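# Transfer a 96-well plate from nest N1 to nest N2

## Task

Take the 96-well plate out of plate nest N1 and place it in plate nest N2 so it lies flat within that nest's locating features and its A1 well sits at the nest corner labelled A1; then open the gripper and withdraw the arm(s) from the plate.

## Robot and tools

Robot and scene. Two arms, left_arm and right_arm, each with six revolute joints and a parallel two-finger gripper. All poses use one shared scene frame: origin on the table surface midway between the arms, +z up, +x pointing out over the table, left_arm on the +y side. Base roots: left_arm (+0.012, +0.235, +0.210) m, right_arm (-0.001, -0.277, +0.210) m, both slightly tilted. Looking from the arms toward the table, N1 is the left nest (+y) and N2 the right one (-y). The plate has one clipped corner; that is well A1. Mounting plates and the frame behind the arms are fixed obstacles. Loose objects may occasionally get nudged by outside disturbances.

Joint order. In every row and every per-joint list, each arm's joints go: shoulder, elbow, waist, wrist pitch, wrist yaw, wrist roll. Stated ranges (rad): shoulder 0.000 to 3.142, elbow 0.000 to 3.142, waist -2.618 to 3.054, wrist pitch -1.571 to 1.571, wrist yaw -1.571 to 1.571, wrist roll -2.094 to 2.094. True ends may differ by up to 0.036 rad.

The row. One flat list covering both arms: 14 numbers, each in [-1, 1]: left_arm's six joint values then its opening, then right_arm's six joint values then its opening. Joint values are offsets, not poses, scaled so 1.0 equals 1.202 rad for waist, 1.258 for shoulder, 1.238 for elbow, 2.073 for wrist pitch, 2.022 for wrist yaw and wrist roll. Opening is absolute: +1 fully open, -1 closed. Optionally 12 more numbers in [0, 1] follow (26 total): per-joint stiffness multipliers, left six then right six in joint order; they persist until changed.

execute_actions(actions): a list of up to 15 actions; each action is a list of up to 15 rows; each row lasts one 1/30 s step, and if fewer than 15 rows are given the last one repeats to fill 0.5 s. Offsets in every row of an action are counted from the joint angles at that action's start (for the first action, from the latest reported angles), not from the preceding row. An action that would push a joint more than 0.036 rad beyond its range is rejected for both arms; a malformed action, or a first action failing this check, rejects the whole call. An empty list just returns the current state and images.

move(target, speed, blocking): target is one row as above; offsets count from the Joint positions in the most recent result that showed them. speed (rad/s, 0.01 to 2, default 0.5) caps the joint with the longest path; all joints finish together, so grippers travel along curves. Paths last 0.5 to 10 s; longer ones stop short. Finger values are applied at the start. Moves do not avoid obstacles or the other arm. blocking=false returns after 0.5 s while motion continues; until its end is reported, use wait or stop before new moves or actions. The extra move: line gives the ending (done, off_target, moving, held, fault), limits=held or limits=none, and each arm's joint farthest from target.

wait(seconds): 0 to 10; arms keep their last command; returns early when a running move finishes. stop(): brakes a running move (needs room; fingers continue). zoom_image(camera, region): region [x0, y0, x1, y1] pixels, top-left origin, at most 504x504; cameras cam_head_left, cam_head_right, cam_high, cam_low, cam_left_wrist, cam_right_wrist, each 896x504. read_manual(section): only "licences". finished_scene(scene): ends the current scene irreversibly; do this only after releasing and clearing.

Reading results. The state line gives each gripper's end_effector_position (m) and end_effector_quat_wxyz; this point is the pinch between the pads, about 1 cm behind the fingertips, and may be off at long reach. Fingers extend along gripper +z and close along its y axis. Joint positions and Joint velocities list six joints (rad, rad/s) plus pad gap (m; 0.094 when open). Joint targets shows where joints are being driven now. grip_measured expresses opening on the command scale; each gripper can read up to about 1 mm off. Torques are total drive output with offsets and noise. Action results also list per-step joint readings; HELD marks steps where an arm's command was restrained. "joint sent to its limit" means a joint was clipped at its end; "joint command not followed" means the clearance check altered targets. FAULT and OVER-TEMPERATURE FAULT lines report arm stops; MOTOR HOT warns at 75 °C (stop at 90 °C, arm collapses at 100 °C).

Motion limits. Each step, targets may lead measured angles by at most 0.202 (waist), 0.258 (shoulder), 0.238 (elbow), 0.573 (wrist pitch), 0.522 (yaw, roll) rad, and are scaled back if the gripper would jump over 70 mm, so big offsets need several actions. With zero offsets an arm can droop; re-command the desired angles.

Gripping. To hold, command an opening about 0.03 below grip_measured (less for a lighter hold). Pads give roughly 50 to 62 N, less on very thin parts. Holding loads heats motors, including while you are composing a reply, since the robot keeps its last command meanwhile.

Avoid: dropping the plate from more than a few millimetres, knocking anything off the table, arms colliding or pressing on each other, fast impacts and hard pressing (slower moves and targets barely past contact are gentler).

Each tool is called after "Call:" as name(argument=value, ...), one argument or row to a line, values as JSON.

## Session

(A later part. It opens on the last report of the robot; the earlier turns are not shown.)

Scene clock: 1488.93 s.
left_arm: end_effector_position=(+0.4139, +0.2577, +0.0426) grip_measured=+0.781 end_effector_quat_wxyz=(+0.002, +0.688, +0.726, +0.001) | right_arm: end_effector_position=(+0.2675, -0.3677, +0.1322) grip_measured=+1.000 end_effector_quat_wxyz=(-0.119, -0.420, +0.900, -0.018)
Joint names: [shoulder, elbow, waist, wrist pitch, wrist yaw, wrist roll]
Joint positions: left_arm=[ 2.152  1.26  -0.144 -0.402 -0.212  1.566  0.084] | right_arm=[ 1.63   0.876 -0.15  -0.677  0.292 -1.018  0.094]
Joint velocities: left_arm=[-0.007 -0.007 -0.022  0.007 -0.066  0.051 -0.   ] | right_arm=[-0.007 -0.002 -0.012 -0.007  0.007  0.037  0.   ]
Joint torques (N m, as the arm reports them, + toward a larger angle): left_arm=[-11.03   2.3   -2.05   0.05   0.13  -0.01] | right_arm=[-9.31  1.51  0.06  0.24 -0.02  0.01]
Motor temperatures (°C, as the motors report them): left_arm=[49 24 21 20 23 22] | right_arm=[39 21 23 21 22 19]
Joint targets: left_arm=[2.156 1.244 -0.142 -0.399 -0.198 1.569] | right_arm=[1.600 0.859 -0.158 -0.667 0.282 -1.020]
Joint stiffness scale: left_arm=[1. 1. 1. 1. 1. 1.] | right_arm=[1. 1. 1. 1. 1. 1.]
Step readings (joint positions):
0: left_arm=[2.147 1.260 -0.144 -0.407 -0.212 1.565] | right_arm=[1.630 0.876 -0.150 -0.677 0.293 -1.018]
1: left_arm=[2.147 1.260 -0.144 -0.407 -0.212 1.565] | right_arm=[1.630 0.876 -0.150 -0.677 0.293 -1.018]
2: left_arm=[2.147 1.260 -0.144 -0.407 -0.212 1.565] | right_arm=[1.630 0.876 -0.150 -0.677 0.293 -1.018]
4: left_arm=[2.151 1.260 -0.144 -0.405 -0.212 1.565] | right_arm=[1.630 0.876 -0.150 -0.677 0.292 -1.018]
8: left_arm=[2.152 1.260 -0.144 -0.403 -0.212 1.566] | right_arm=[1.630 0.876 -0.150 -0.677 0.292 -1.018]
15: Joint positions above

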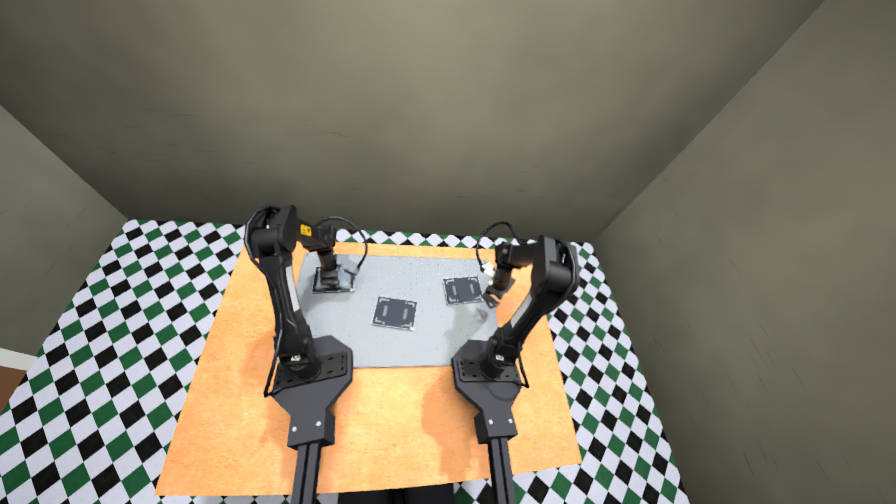

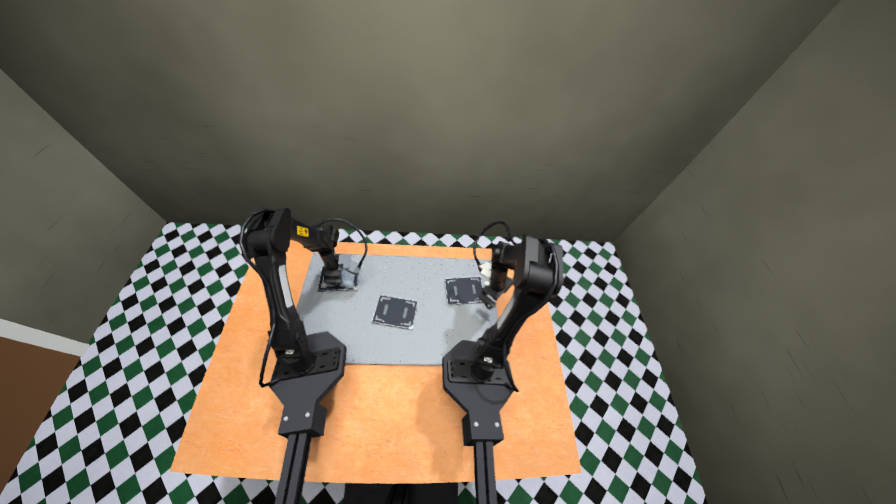

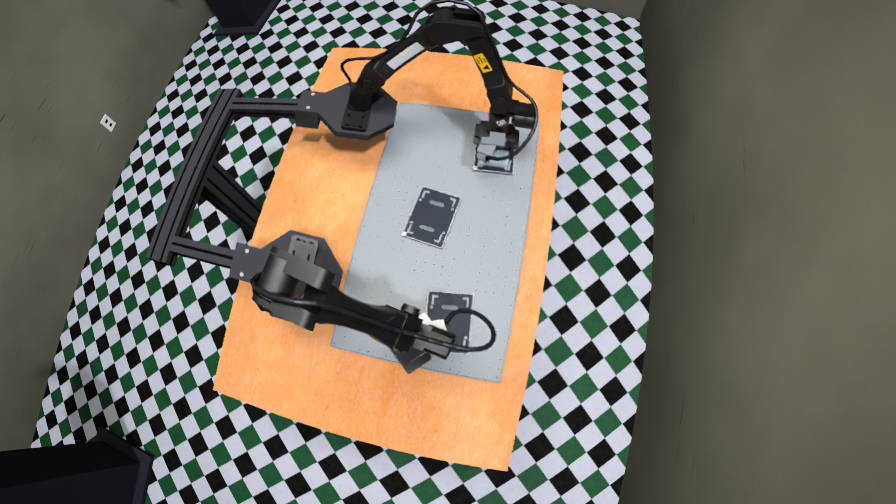

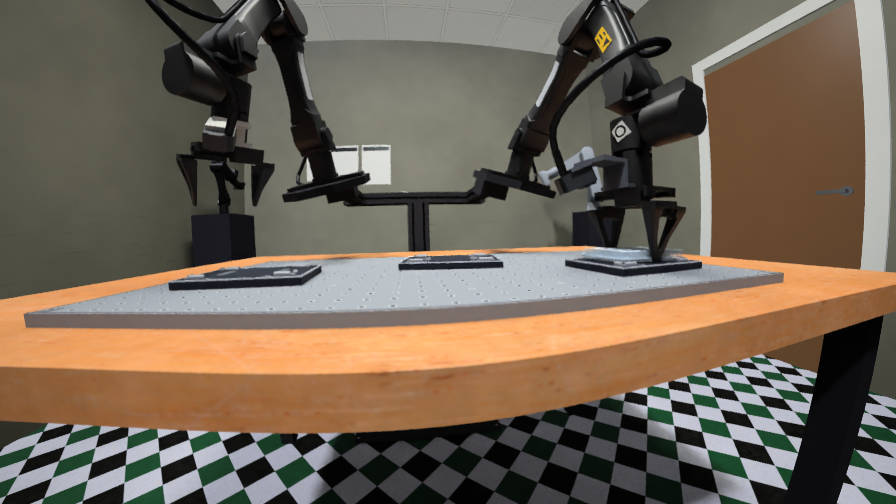

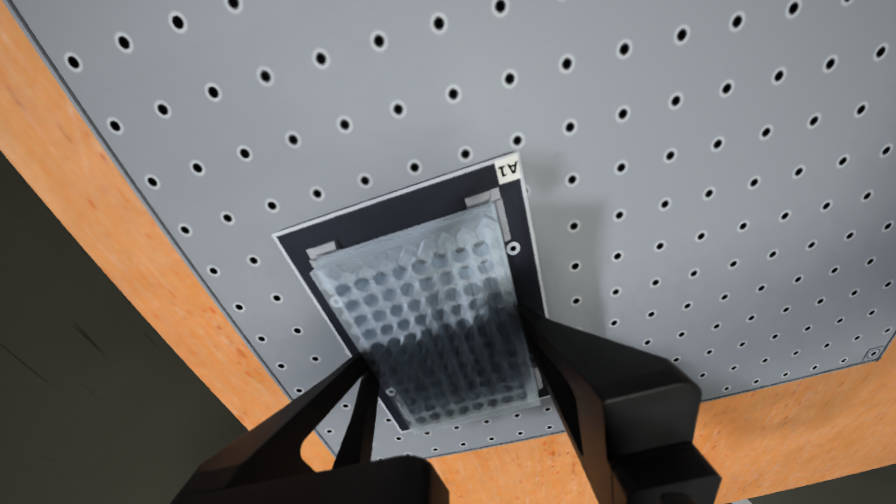

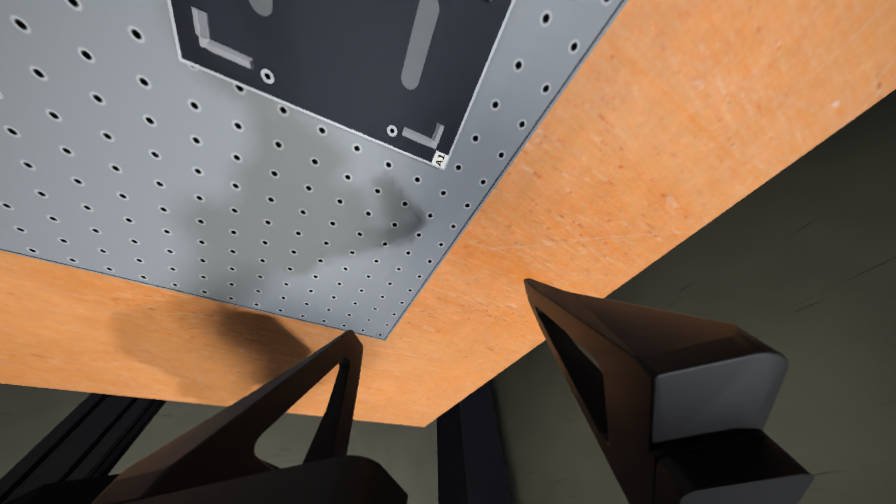

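Call:
execute_actions(
  actions=[
    [[0.003,-0.013,0.011,0.001,0.007,0.002,0.75,-0.024,-0.014,-0.006,0.005,-0.005,-0.001,1],[0.003,-0.013,0.017,0.001,0.007,0.003,0.75,-0.024,-0.014,-0.006,0.005,-0.005,-0.001,1],[0.003,-0.013,0.012,0.001,0.007,0.004,0.75,-0.024,-0.014,-0.006,0.005,-0.005,-0.001,1],[0.003,-0.013,0.0045,0.001,0.007,0.005,0.75,-0.024,-0.014,-0.006,0.005,-0.005,-0.001,1]],
  ],
)

Call:
zoom_image(
  camera="cam_left_wrist",
  region=[440, 170, 520, 240],
)

Call:
zoom_image(
  camera="cam_left_wrist",
  region=[285, 220, 365, 290],
)

Scene clock: 1508.17 s.
left_arm: end_effector_position=(+0.4137, +0.2590, +0.0422) grip_measured=+0.781 end_effector_quat_wxyz=(+0.002, +0.688, +0.726, +0.000) | right_arm: end_effector_position=(+0.2675, -0.3677, +0.1322) grip_measured=+1.000 end_effector_quat_wxyz=(-0.119, -0.420, +0.900, -0.018)
Joint names: [shoulder, elbow, waist, wrist pitch, wrist yaw, wrist roll]
Joint positions: left_arm=[ 2.152  1.26  -0.139 -0.402 -0.209  1.571  0.084] | right_arm=[ 1.63   0.876 -0.15  -0.677  0.292 -1.018  0.094]
Joint velocities: left_arm=[ 0.022  0.027 -0.007  0.007 -0.037  0.051 -0.   ] | right_arm=[ 0.007 -0.012 -0.007  0.037  0.007  0.007  0.   ]
Joint torques (N m, as the arm reports them, + toward a larger angle): left_arm=[-11.06   2.3   -2.02   0.03   0.1    0.01] | right_arm=[-9.26  1.52  0.07  0.24 -0.01 -0.01]
Motor temperatures (°C, as the motors report them): left_arm=[49 24 21 20 23 22] | right_arm=[39 21 23 21 22 19]
Joint targets: left_arm=[2.156 1.244 -0.138 -0.401 -0.198 1.576] | right_arm=[1.600 0.859 -0.158 -0.667 0.282 -1.020]
Joint stiffness scale: left_arm=[1. 1. 1. 1. 1. 1.] | right_arm=[1. 1. 1. 1. 1. 1.]
Step readings (joint positions):
0: left_arm=[2.152 1.260 -0.144 -0.402 -0.212 1.566] | right_arm=[1.630 0.876 -0.150 -0.677 0.292 -1.018]
1: left_arm=[2.152 1.260 -0.143 -0.402 -0.212 1.566] | right_arm=[1.630 0.876 -0.150 -0.677 0.292 -1.018]
2: left_arm=[2.152 1.260 -0.142 -0.402 -0.212 1.566] | right_arm=[1.630 0.876 -0.150 -0.677 0.292 -1.018]
4: left_arm=[2.152 1.260 -0.139 -0.402 -0.209 1.568] | right_arm=[1.630 0.876 -0.150 -0.677 0.292 -1.018]
8: left_arm=[2.152 1.260 -0.139 -0.402 -0.209 1.570] | right_arm=[1.630 0.876 -0.150 -0.677 0.292 -1.018]
15: Joint positions above

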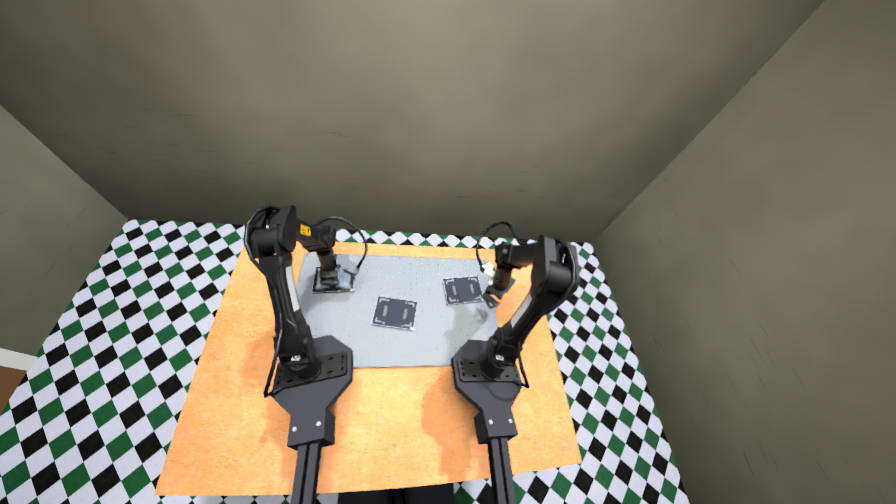

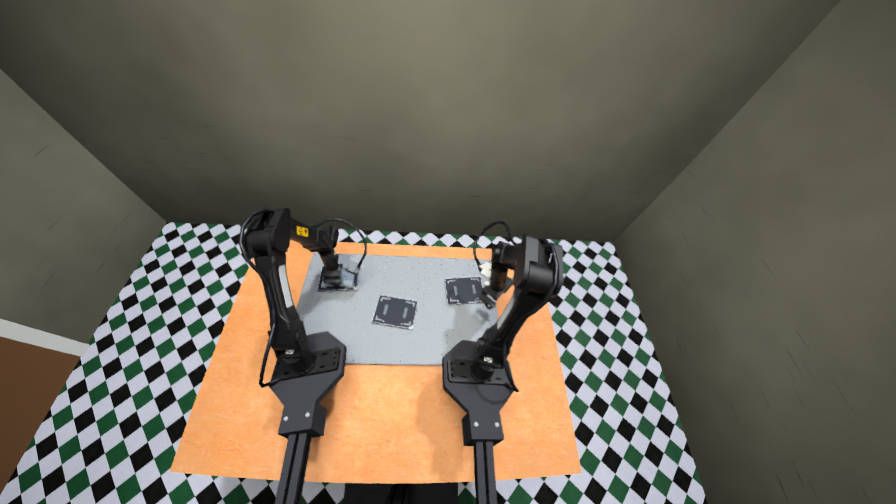

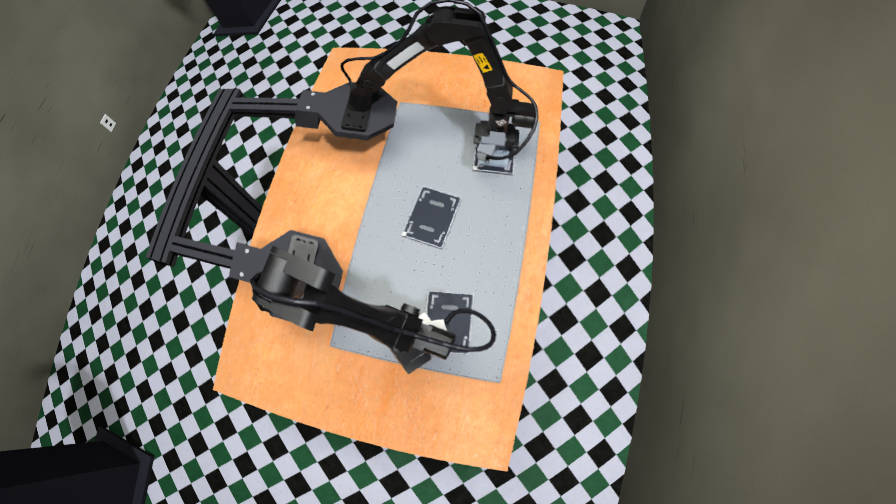

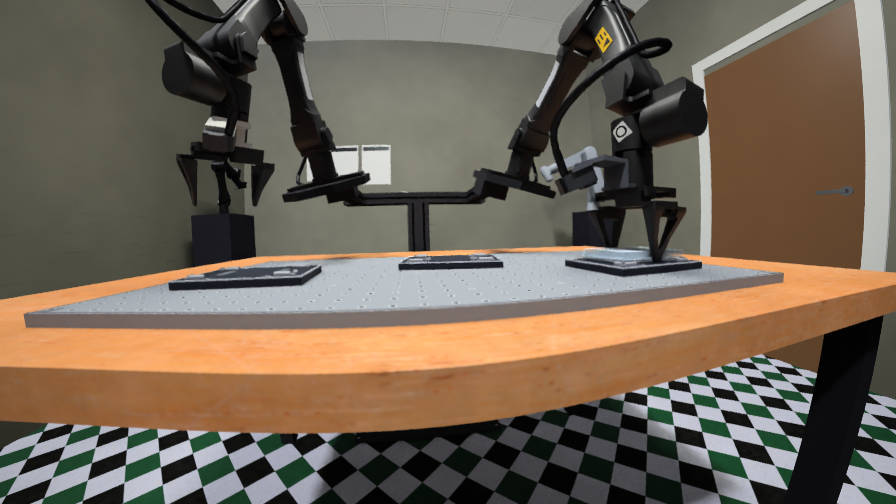

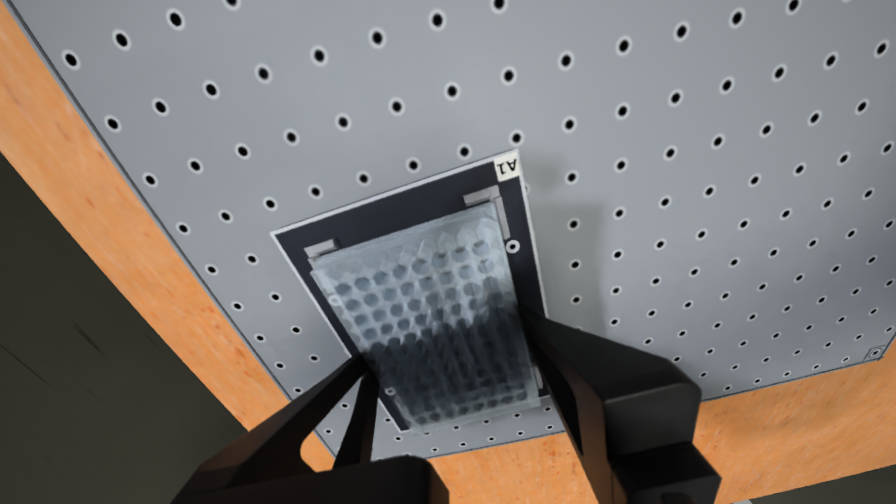

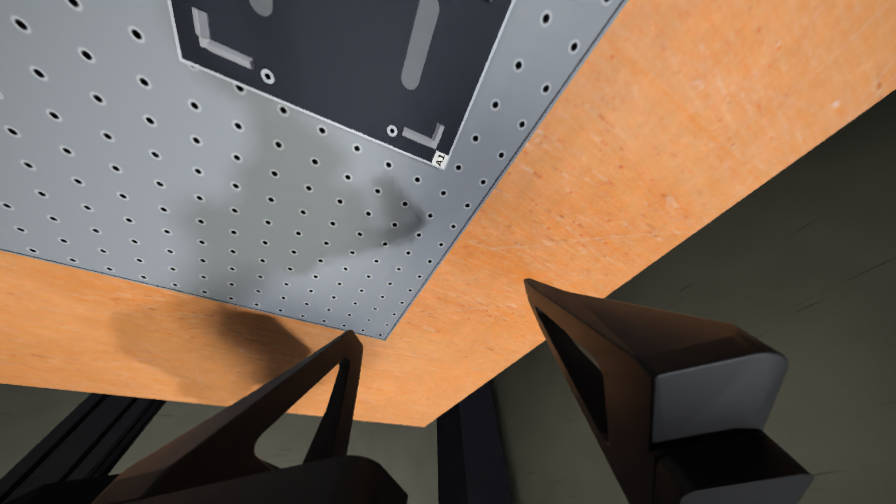

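Region (440, 170, 520, 240) of cam_left_wrist's 896x504 image, scaled by 6.300, with more detail than that image has; it fills the top 441 rows of this view, and the rest is white.

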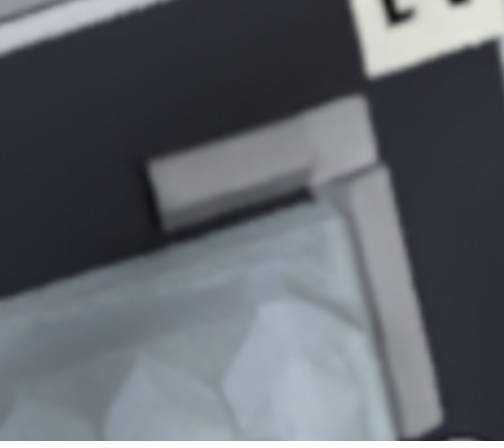

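Region (285, 220, 365, 290) of cam_left_wrist's 896x504 image, scaled by 6.300, with more detail than that image has; it fills the top 441 rows of this view, and the rest is white.

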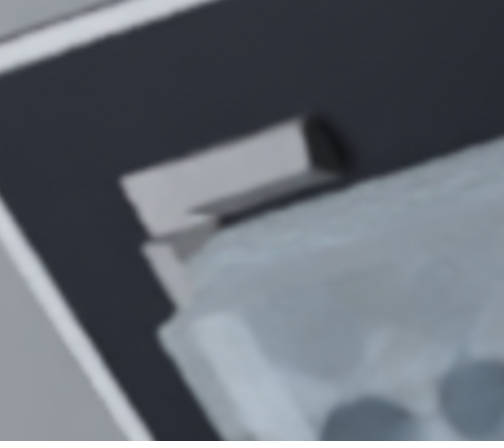

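Call:
execute_actions(
  actions=[
    [[0.010,-0.013,0.001,0.001,0.007,0.002,0.75,-0.024,-0.014,-0.006,0.005,-0.005,-0.001,1],[0.014,-0.013,0.001,0.002,0.007,0.002,0.75,-0.024,-0.014,-0.006,0.005,-0.005,-0.001,1],[0.017,-0.013,0.001,0.003,0.007,0.002,0.75,-0.024,-0.014,-0.006,0.005,-0.005,-0.001,1],[0.013,-0.013,0.001,0.004,0.007,0.002,0.75,-0.024,-0.014,-0.006,0.005,-0.005,-0.001,1],[0.0085,-0.013,0.001,0.005,0.007,0.002,0.75,-0.024,-0.014,-0.006,0.005,-0.005,-0.001,1]],
  ],
)

Call:
zoom_image(
  camera="cam_left_wrist",
  region=[290, 160, 540, 330],
)

Call:
zoom_image(
  camera="cam_low",
  region=[570, 235, 710, 285],
)

Scene clock: 1515.97 s.
left_arm: end_effector_position=(+0.4142, +0.2587, +0.0408) grip_measured=+0.781 end_effector_quat_wxyz=(+0.003, +0.688, +0.726, +0.001) | right_arm: end_effector_position=(+0.2675, -0.3676, +0.1321) grip_measured=+1.000 end_effector_quat_wxyz=(-0.119, -0.420, +0.900, -0.018)
Joint names: [shoulder, elbow, waist, wrist pitch, wrist yaw, wrist roll]
Joint positions: left_arm=[ 2.156  1.26  -0.139 -0.396 -0.209  1.571  0.084] | right_arm=[ 1.63   0.876 -0.15  -0.677  0.292 -1.018  0.094]
Joint velocities: left_arm=[ 0.012 -0.022 -0.012 -0.022  0.037 -0.051 -0.001] | right_arm=[ 0.007 -0.027  0.002  0.007  0.081 -0.066  0.   ]
Joint torques (N m, as the arm reports them, + toward a larger angle): left_arm=[-10.84   2.29  -2.03   0.05   0.13   0.  ] | right_arm=[-9.27  1.5   0.1   0.25 -0.01  0.  ]
Motor temperatures (°C, as the motors report them): left_arm=[49 24 21 20 23 22] | right_arm=[39 21 23 21 22 19]
Joint targets: left_arm=[2.163 1.244 -0.138 -0.392 -0.195 1.575] | right_arm=[1.600 0.859 -0.158 -0.667 0.282 -1.020]
Joint stiffness scale: left_arm=[1. 1. 1. 1. 1. 1.] | right_arm=[1. 1. 1. 1. 1. 1.]
Step readings (joint positions):
0: left_arm=[2.152 1.260 -0.139 -0.402 -0.209 1.571] | right_arm=[1.630 0.876 -0.150 -0.677 0.292 -1.018]
1: left_arm=[2.152 1.260 -0.139 -0.402 -0.209 1.571] | right_arm=[1.630 0.876 -0.150 -0.677 0.292 -1.018]
2: left_arm=[2.153 1.260 -0.139 -0.402 -0.209 1.571] | right_arm=[1.630 0.876 -0.150 -0.677 0.292 -1.018]
4: left_arm=[2.156 1.260 -0.139 -0.398 -0.209 1.571] | right_arm=[1.630 0.876 -0.150 -0.677 0.292 -1.018]
8: left_arm=[2.156 1.260 -0.139 -0.396 -0.209 1.571] | right_arm=[1.630 0.876 -0.150 -0.677 0.292 -1.018]
15: Joint positions above

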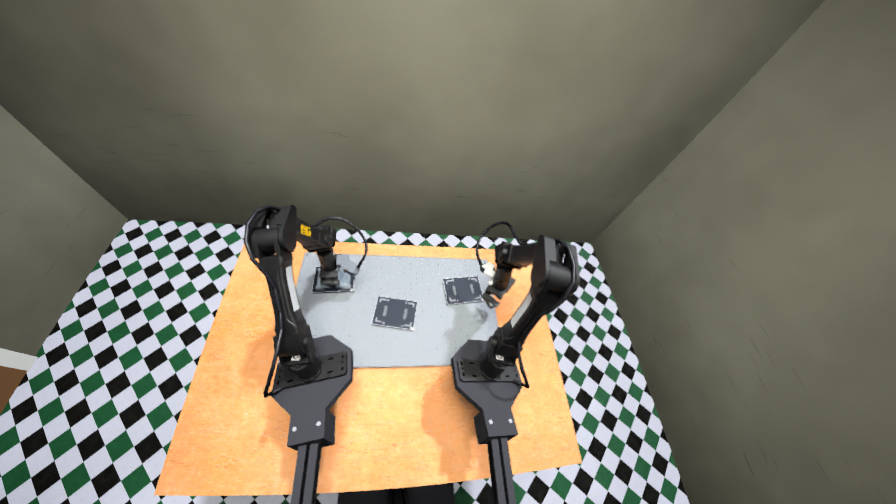

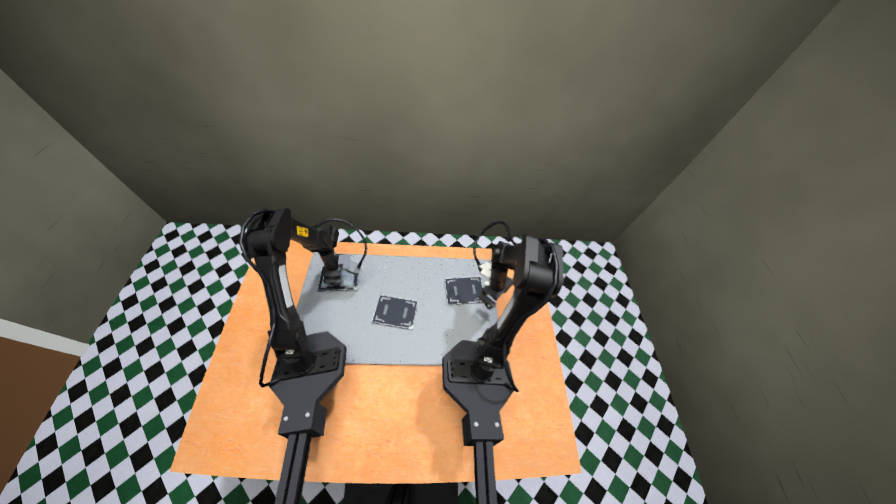

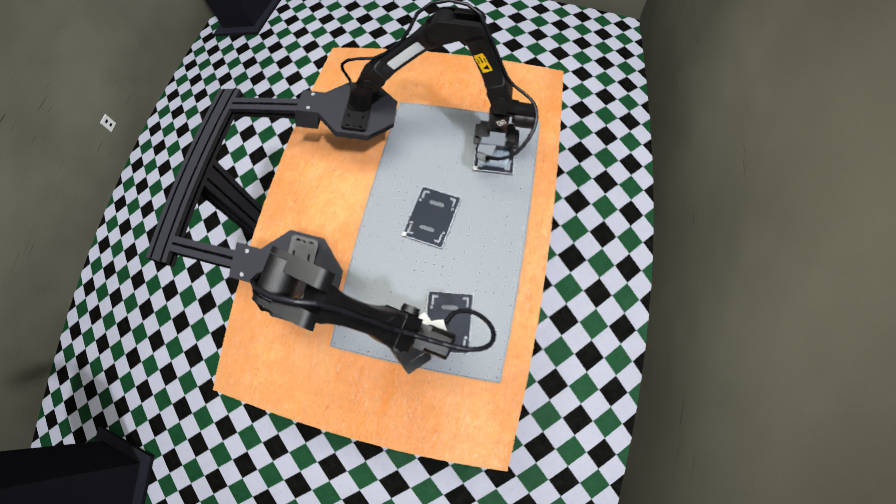

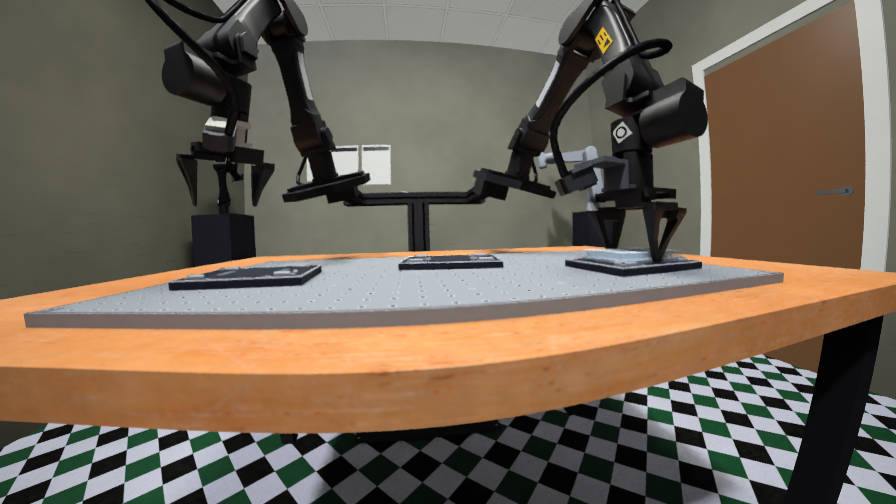

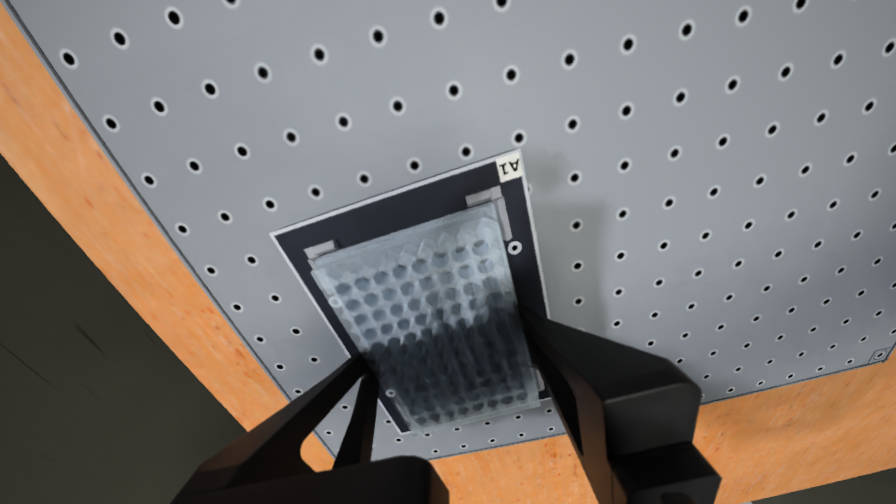

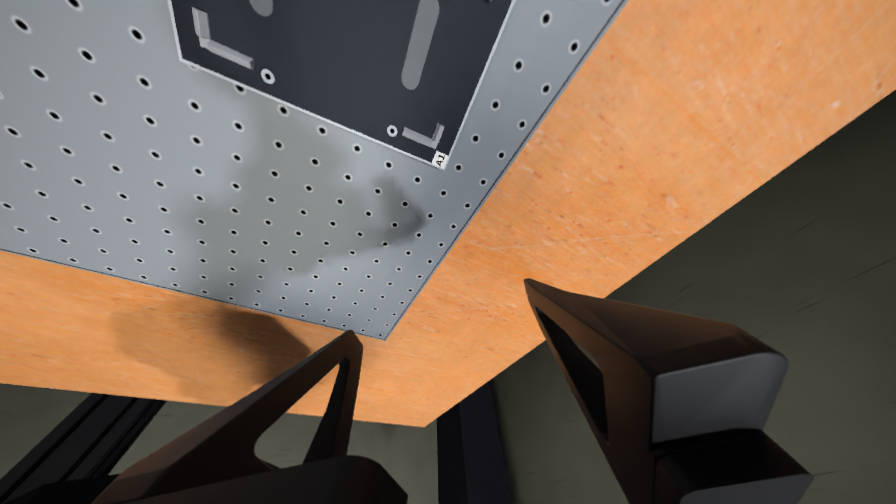

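Region (290, 160, 540, 330) of cam_left_wrist's 896x504 image, scaled by 2.016, with more detail than that image has; it fills the top 343 rows of this view, and the rest is white.

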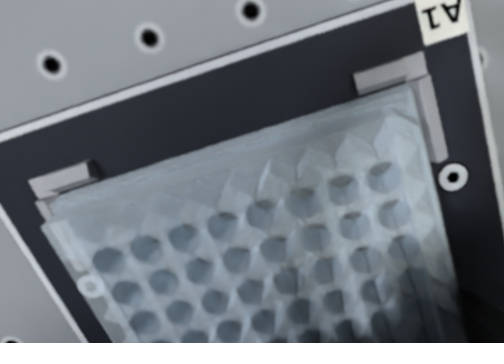

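Region (570, 235, 710, 285) of cam_low's 896x504 image, scaled by 3.600, with more detail than that image has; it fills the top 180 rows of this view, and the rest is white.

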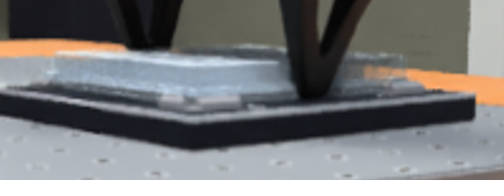

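Call:
zoom_image(
  camera="cam_left_wrist",
  region=[440, 170, 520, 240],
)

Call:
zoom_image(
  camera="cam_left_wrist",
  region=[285, 220, 365, 290],
)

Call:
zoom_image(
  camera="cam_low",
  region=[575, 240, 645, 275],
)

Region (440, 170, 520, 240) of cam_left_wrist's 896x504 image, scaled by 6.300, with more detail than that image has; it fills the top 441 rows of this view, and the rest is white.

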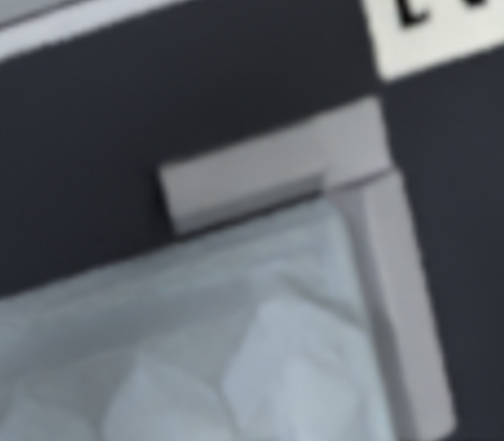

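Region (285, 220, 365, 290) of cam_left_wrist's 896x504 image, scaled by 6.300, with more detail than that image has; it fills the top 441 rows of this view, and the rest is white.

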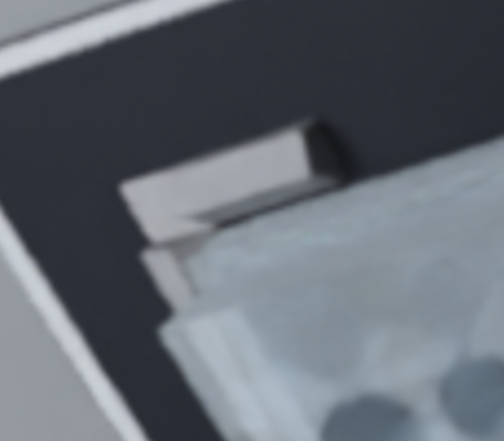

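Region (575, 240, 645, 275) of cam_low's 896x504 image, scaled by 7.200, with more detail than that image has.

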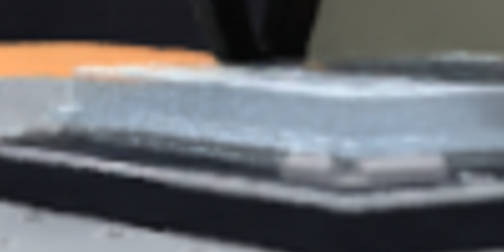

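Call:
execute_actions(
  actions=[
    [[0.003,-0.013,0.001,0.0,0.008,0.002,0.75,-0.024,-0.014,-0.006,0.005,-0.005,-0.001,1],[0.003,-0.013,0.001,-0.001,0.008,0.002,0.76,-0.024,-0.014,-0.006,0.005,-0.005,-0.001,1],[0.002,-0.013,0.001,-0.002,0.008,0.002,0.765,-0.024,-0.014,-0.006,0.005,-0.005,-0.001,1],[0.002,-0.013,0.001,-0.002,0.008,0.002,0.77,-0.024,-0.014,-0.006,0.005,-0.005,-0.001,1],[0.002,-0.013,0.001,-0.002,0.008,0.002,0.775,-0.024,-0.014,-0.006,0.005,-0.005,-0.001,1],[0.002,-0.013,0.001,-0.002,0.008,0.002,0.78,-0.024,-0.014,-0.006,0.005,-0.005,-0.001,1],[0.002,-0.013,0.001,-0.002,0.008,0.002,0.785,-0.024,-0.014,-0.006,0.005,-0.005,-0.001,1],[0.002,-0.013,0.001,-0.002,0.008,0.002,0.79,-0.024,-0.014,-0.006,0.005,-0.005,-0.001,1],[0.002,-0.013,0.001,-0.002,0.008,0.002,0.795,-0.024,-0.014,-0.006,0.005,-0.005,-0.001,1],[0.002,-0.013,0.001,-0.002,0.008,0.002,0.80,-0.024,-0.014,-0.006,0.005,-0.005,-0.001,1],[0.002,-0.013,0.001,-0.002,0.008,0.002,0.81,-0.024,-0.014,-0.006,0.005,-0.005,-0.001,1],[0.002,-0.013,0.001,-0.002,0.008,0.002,0.82,-0.024,-0.014,-0.006,0.005,-0.005,-0.001,1],[0.002,-0.013,0.001,-0.002,0.008,0.002,0.83,-0.024,-0.014,-0.006,0.005,-0.005,-0.001,1]],
  ],
)

Call:
zoom_image(
  camera="cam_left_wrist",
  region=[290, 160, 560, 440],
)

Call:
zoom_image(
  camera="cam_low",
  region=[570, 235, 710, 285],
)

Scene clock: 1547.57 s.
left_arm: end_effector_position=(+0.4142, +0.2587, +0.0408) grip_measured=+0.830 end_effector_quat_wxyz=(+0.003, +0.688, +0.726, +0.001) | right_arm: end_effector_position=(+0.2675, -0.3676, +0.1321) grip_measured=+1.000 end_effector_quat_wxyz=(-0.119, -0.420, +0.900, -0.018)
Joint names: [shoulder, elbow, waist, wrist pitch, wrist yaw, wrist roll]
Joint positions: left_arm=[ 2.156  1.26  -0.139 -0.396 -0.209  1.571  0.086] | right_arm=[ 1.63   0.876 -0.15  -0.677  0.292 -1.018  0.094]
Joint velocities: left_arm=[-0.007  0.012 -0.017 -0.022  0.007  0.081  0.001] | right_arm=[-0.002 -0.017 -0.032 -0.022 -0.037  0.051  0.   ]
Joint torques (N m, as the arm reports them, + toward a larger angle): left_arm=[-11.17   2.27  -2.04  -0.02   0.15   0.  ] | right_arm=[-9.26  1.53  0.08  0.24 -0.01  0.  ]
Motor temperatures (°C, as the motors report them): left_arm=[49 24 21 20 23 22] | right_arm=[39 21 23 21 22 19]
Joint targets: left_arm=[2.159 1.244 -0.138 -0.400 -0.193 1.575] | right_arm=[1.600 0.859 -0.158 -0.667 0.282 -1.020]
Joint stiffness scale: left_arm=[1. 1. 1. 1. 1. 1.] | right_arm=[1. 1. 1. 1. 1. 1.]
Step readings (joint positions):
0: left_arm=[2.156 1.260 -0.139 -0.396 -0.209 1.571] | right_arm=[1.630 0.876 -0.150 -0.677 0.292 -1.018]
1: left_arm=[2.156 1.260 -0.139 -0.396 -0.209 1.571] | right_arm=[1.630 0.876 -0.150 -0.677 0.292 -1.018]
2: left_arm=[2.156 1.260 -0.139 -0.396 -0.209 1.571] | right_arm=[1.630 0.876 -0.150 -0.677 0.292 -1.018]
4: left_arm=[2.156 1.260 -0.139 -0.396 -0.209 1.571] | right_arm=[1.630 0.876 -0.150 -0.677 0.292 -1.018]
8: left_arm=[2.156 1.260 -0.139 -0.396 -0.209 1.571] | right_arm=[1.630 0.876 -0.150 -0.677 0.292 -1.018]
15: Joint positions above

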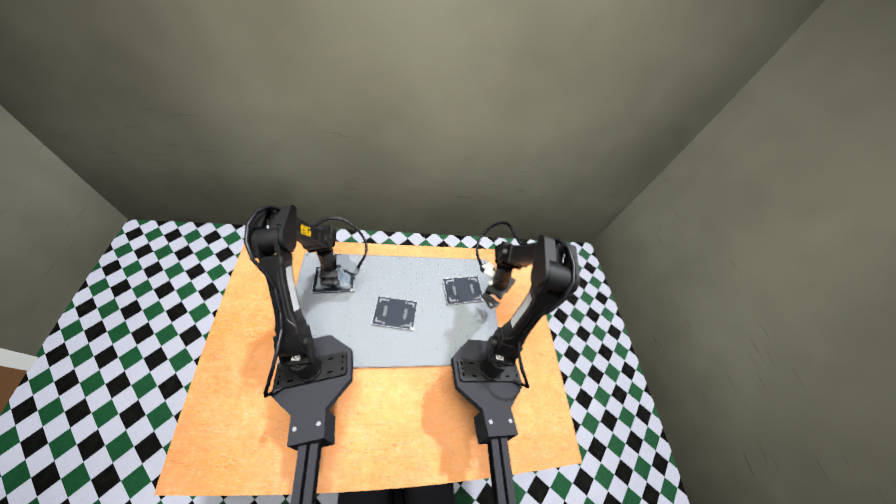

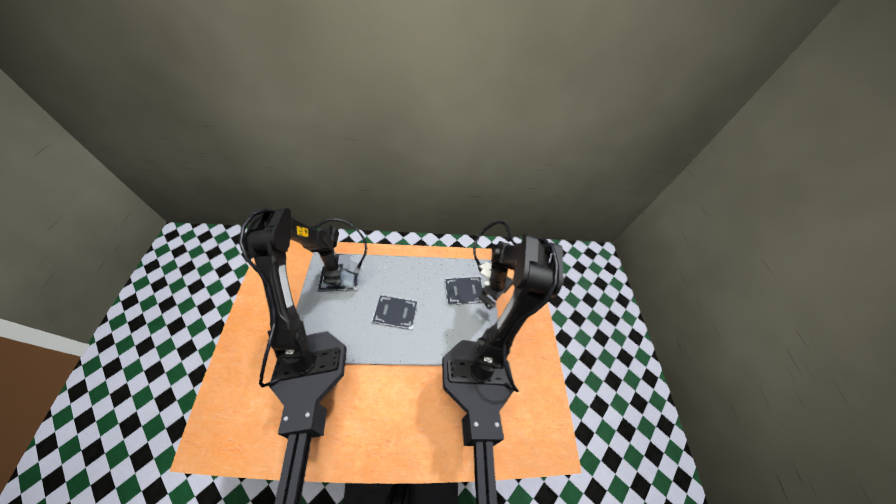

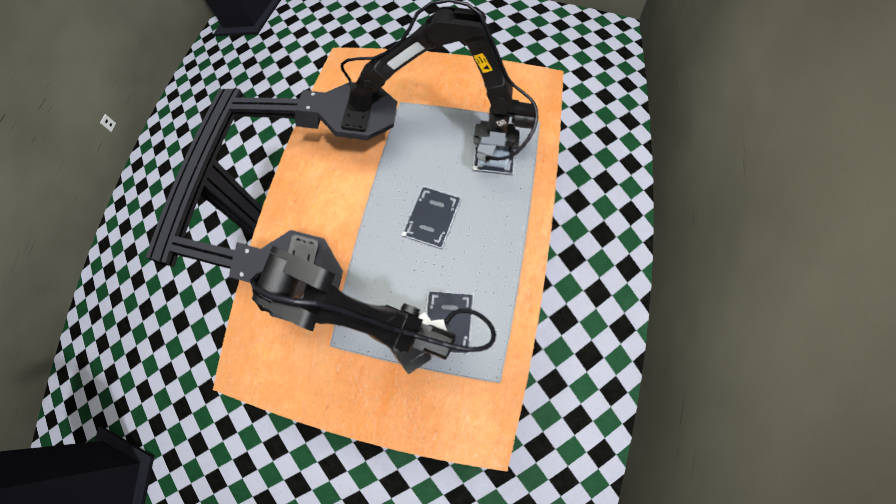

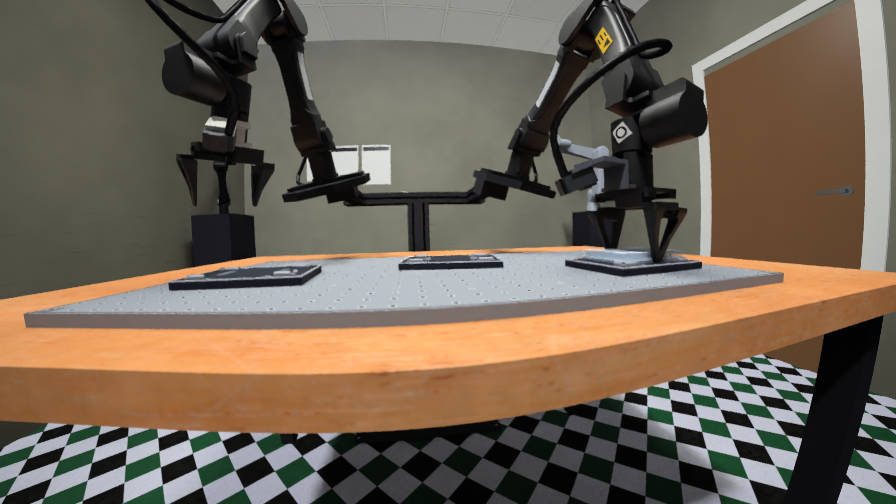

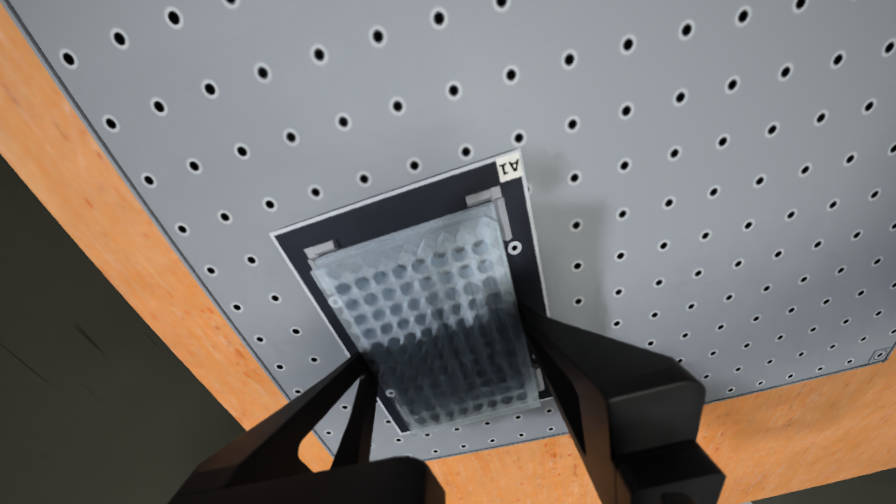

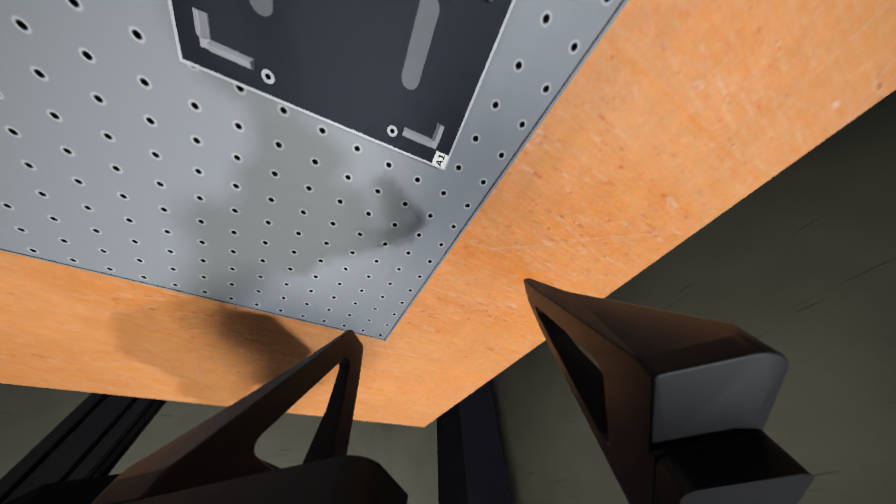

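Region (290, 160, 560, 440) of cam_left_wrist's 896x504 image, scaled by 1.800, with more detail than that image has; it fills the left 486 columns of this view, and the rest is white.

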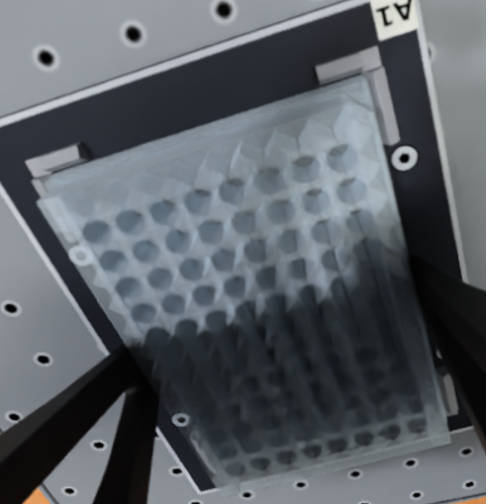

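Region (570, 235, 710, 285) of cam_low's 896x504 image, scaled by 3.600, with more detail than that image has; it fills the top 180 rows of this view, and the rest is white.

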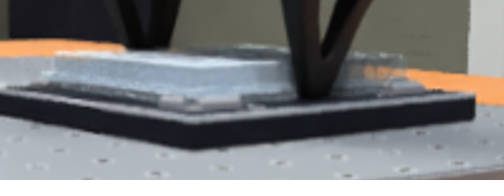

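Call:
zoom_image(
  camera="cam_left_wrist",
  region=[440, 170, 520, 240],
)

Call:
zoom_image(
  camera="cam_left_wrist",
  region=[285, 220, 365, 290],
)

Region (440, 170, 520, 240) of cam_left_wrist's 896x504 image, scaled by 6.300, with more detail than that image has; it fills the top 441 rows of this view, and the rest is white.

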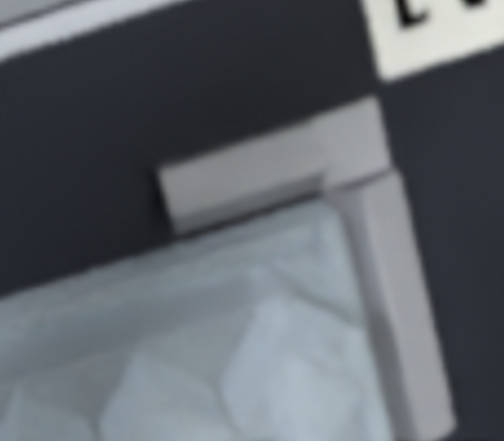

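Region (285, 220, 365, 290) of cam_left_wrist's 896x504 image, scaled by 6.300, with more detail than that image has; it fills the top 441 rows of this view, and the rest is white.

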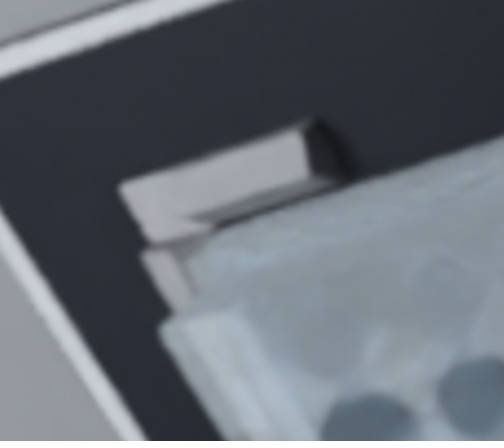

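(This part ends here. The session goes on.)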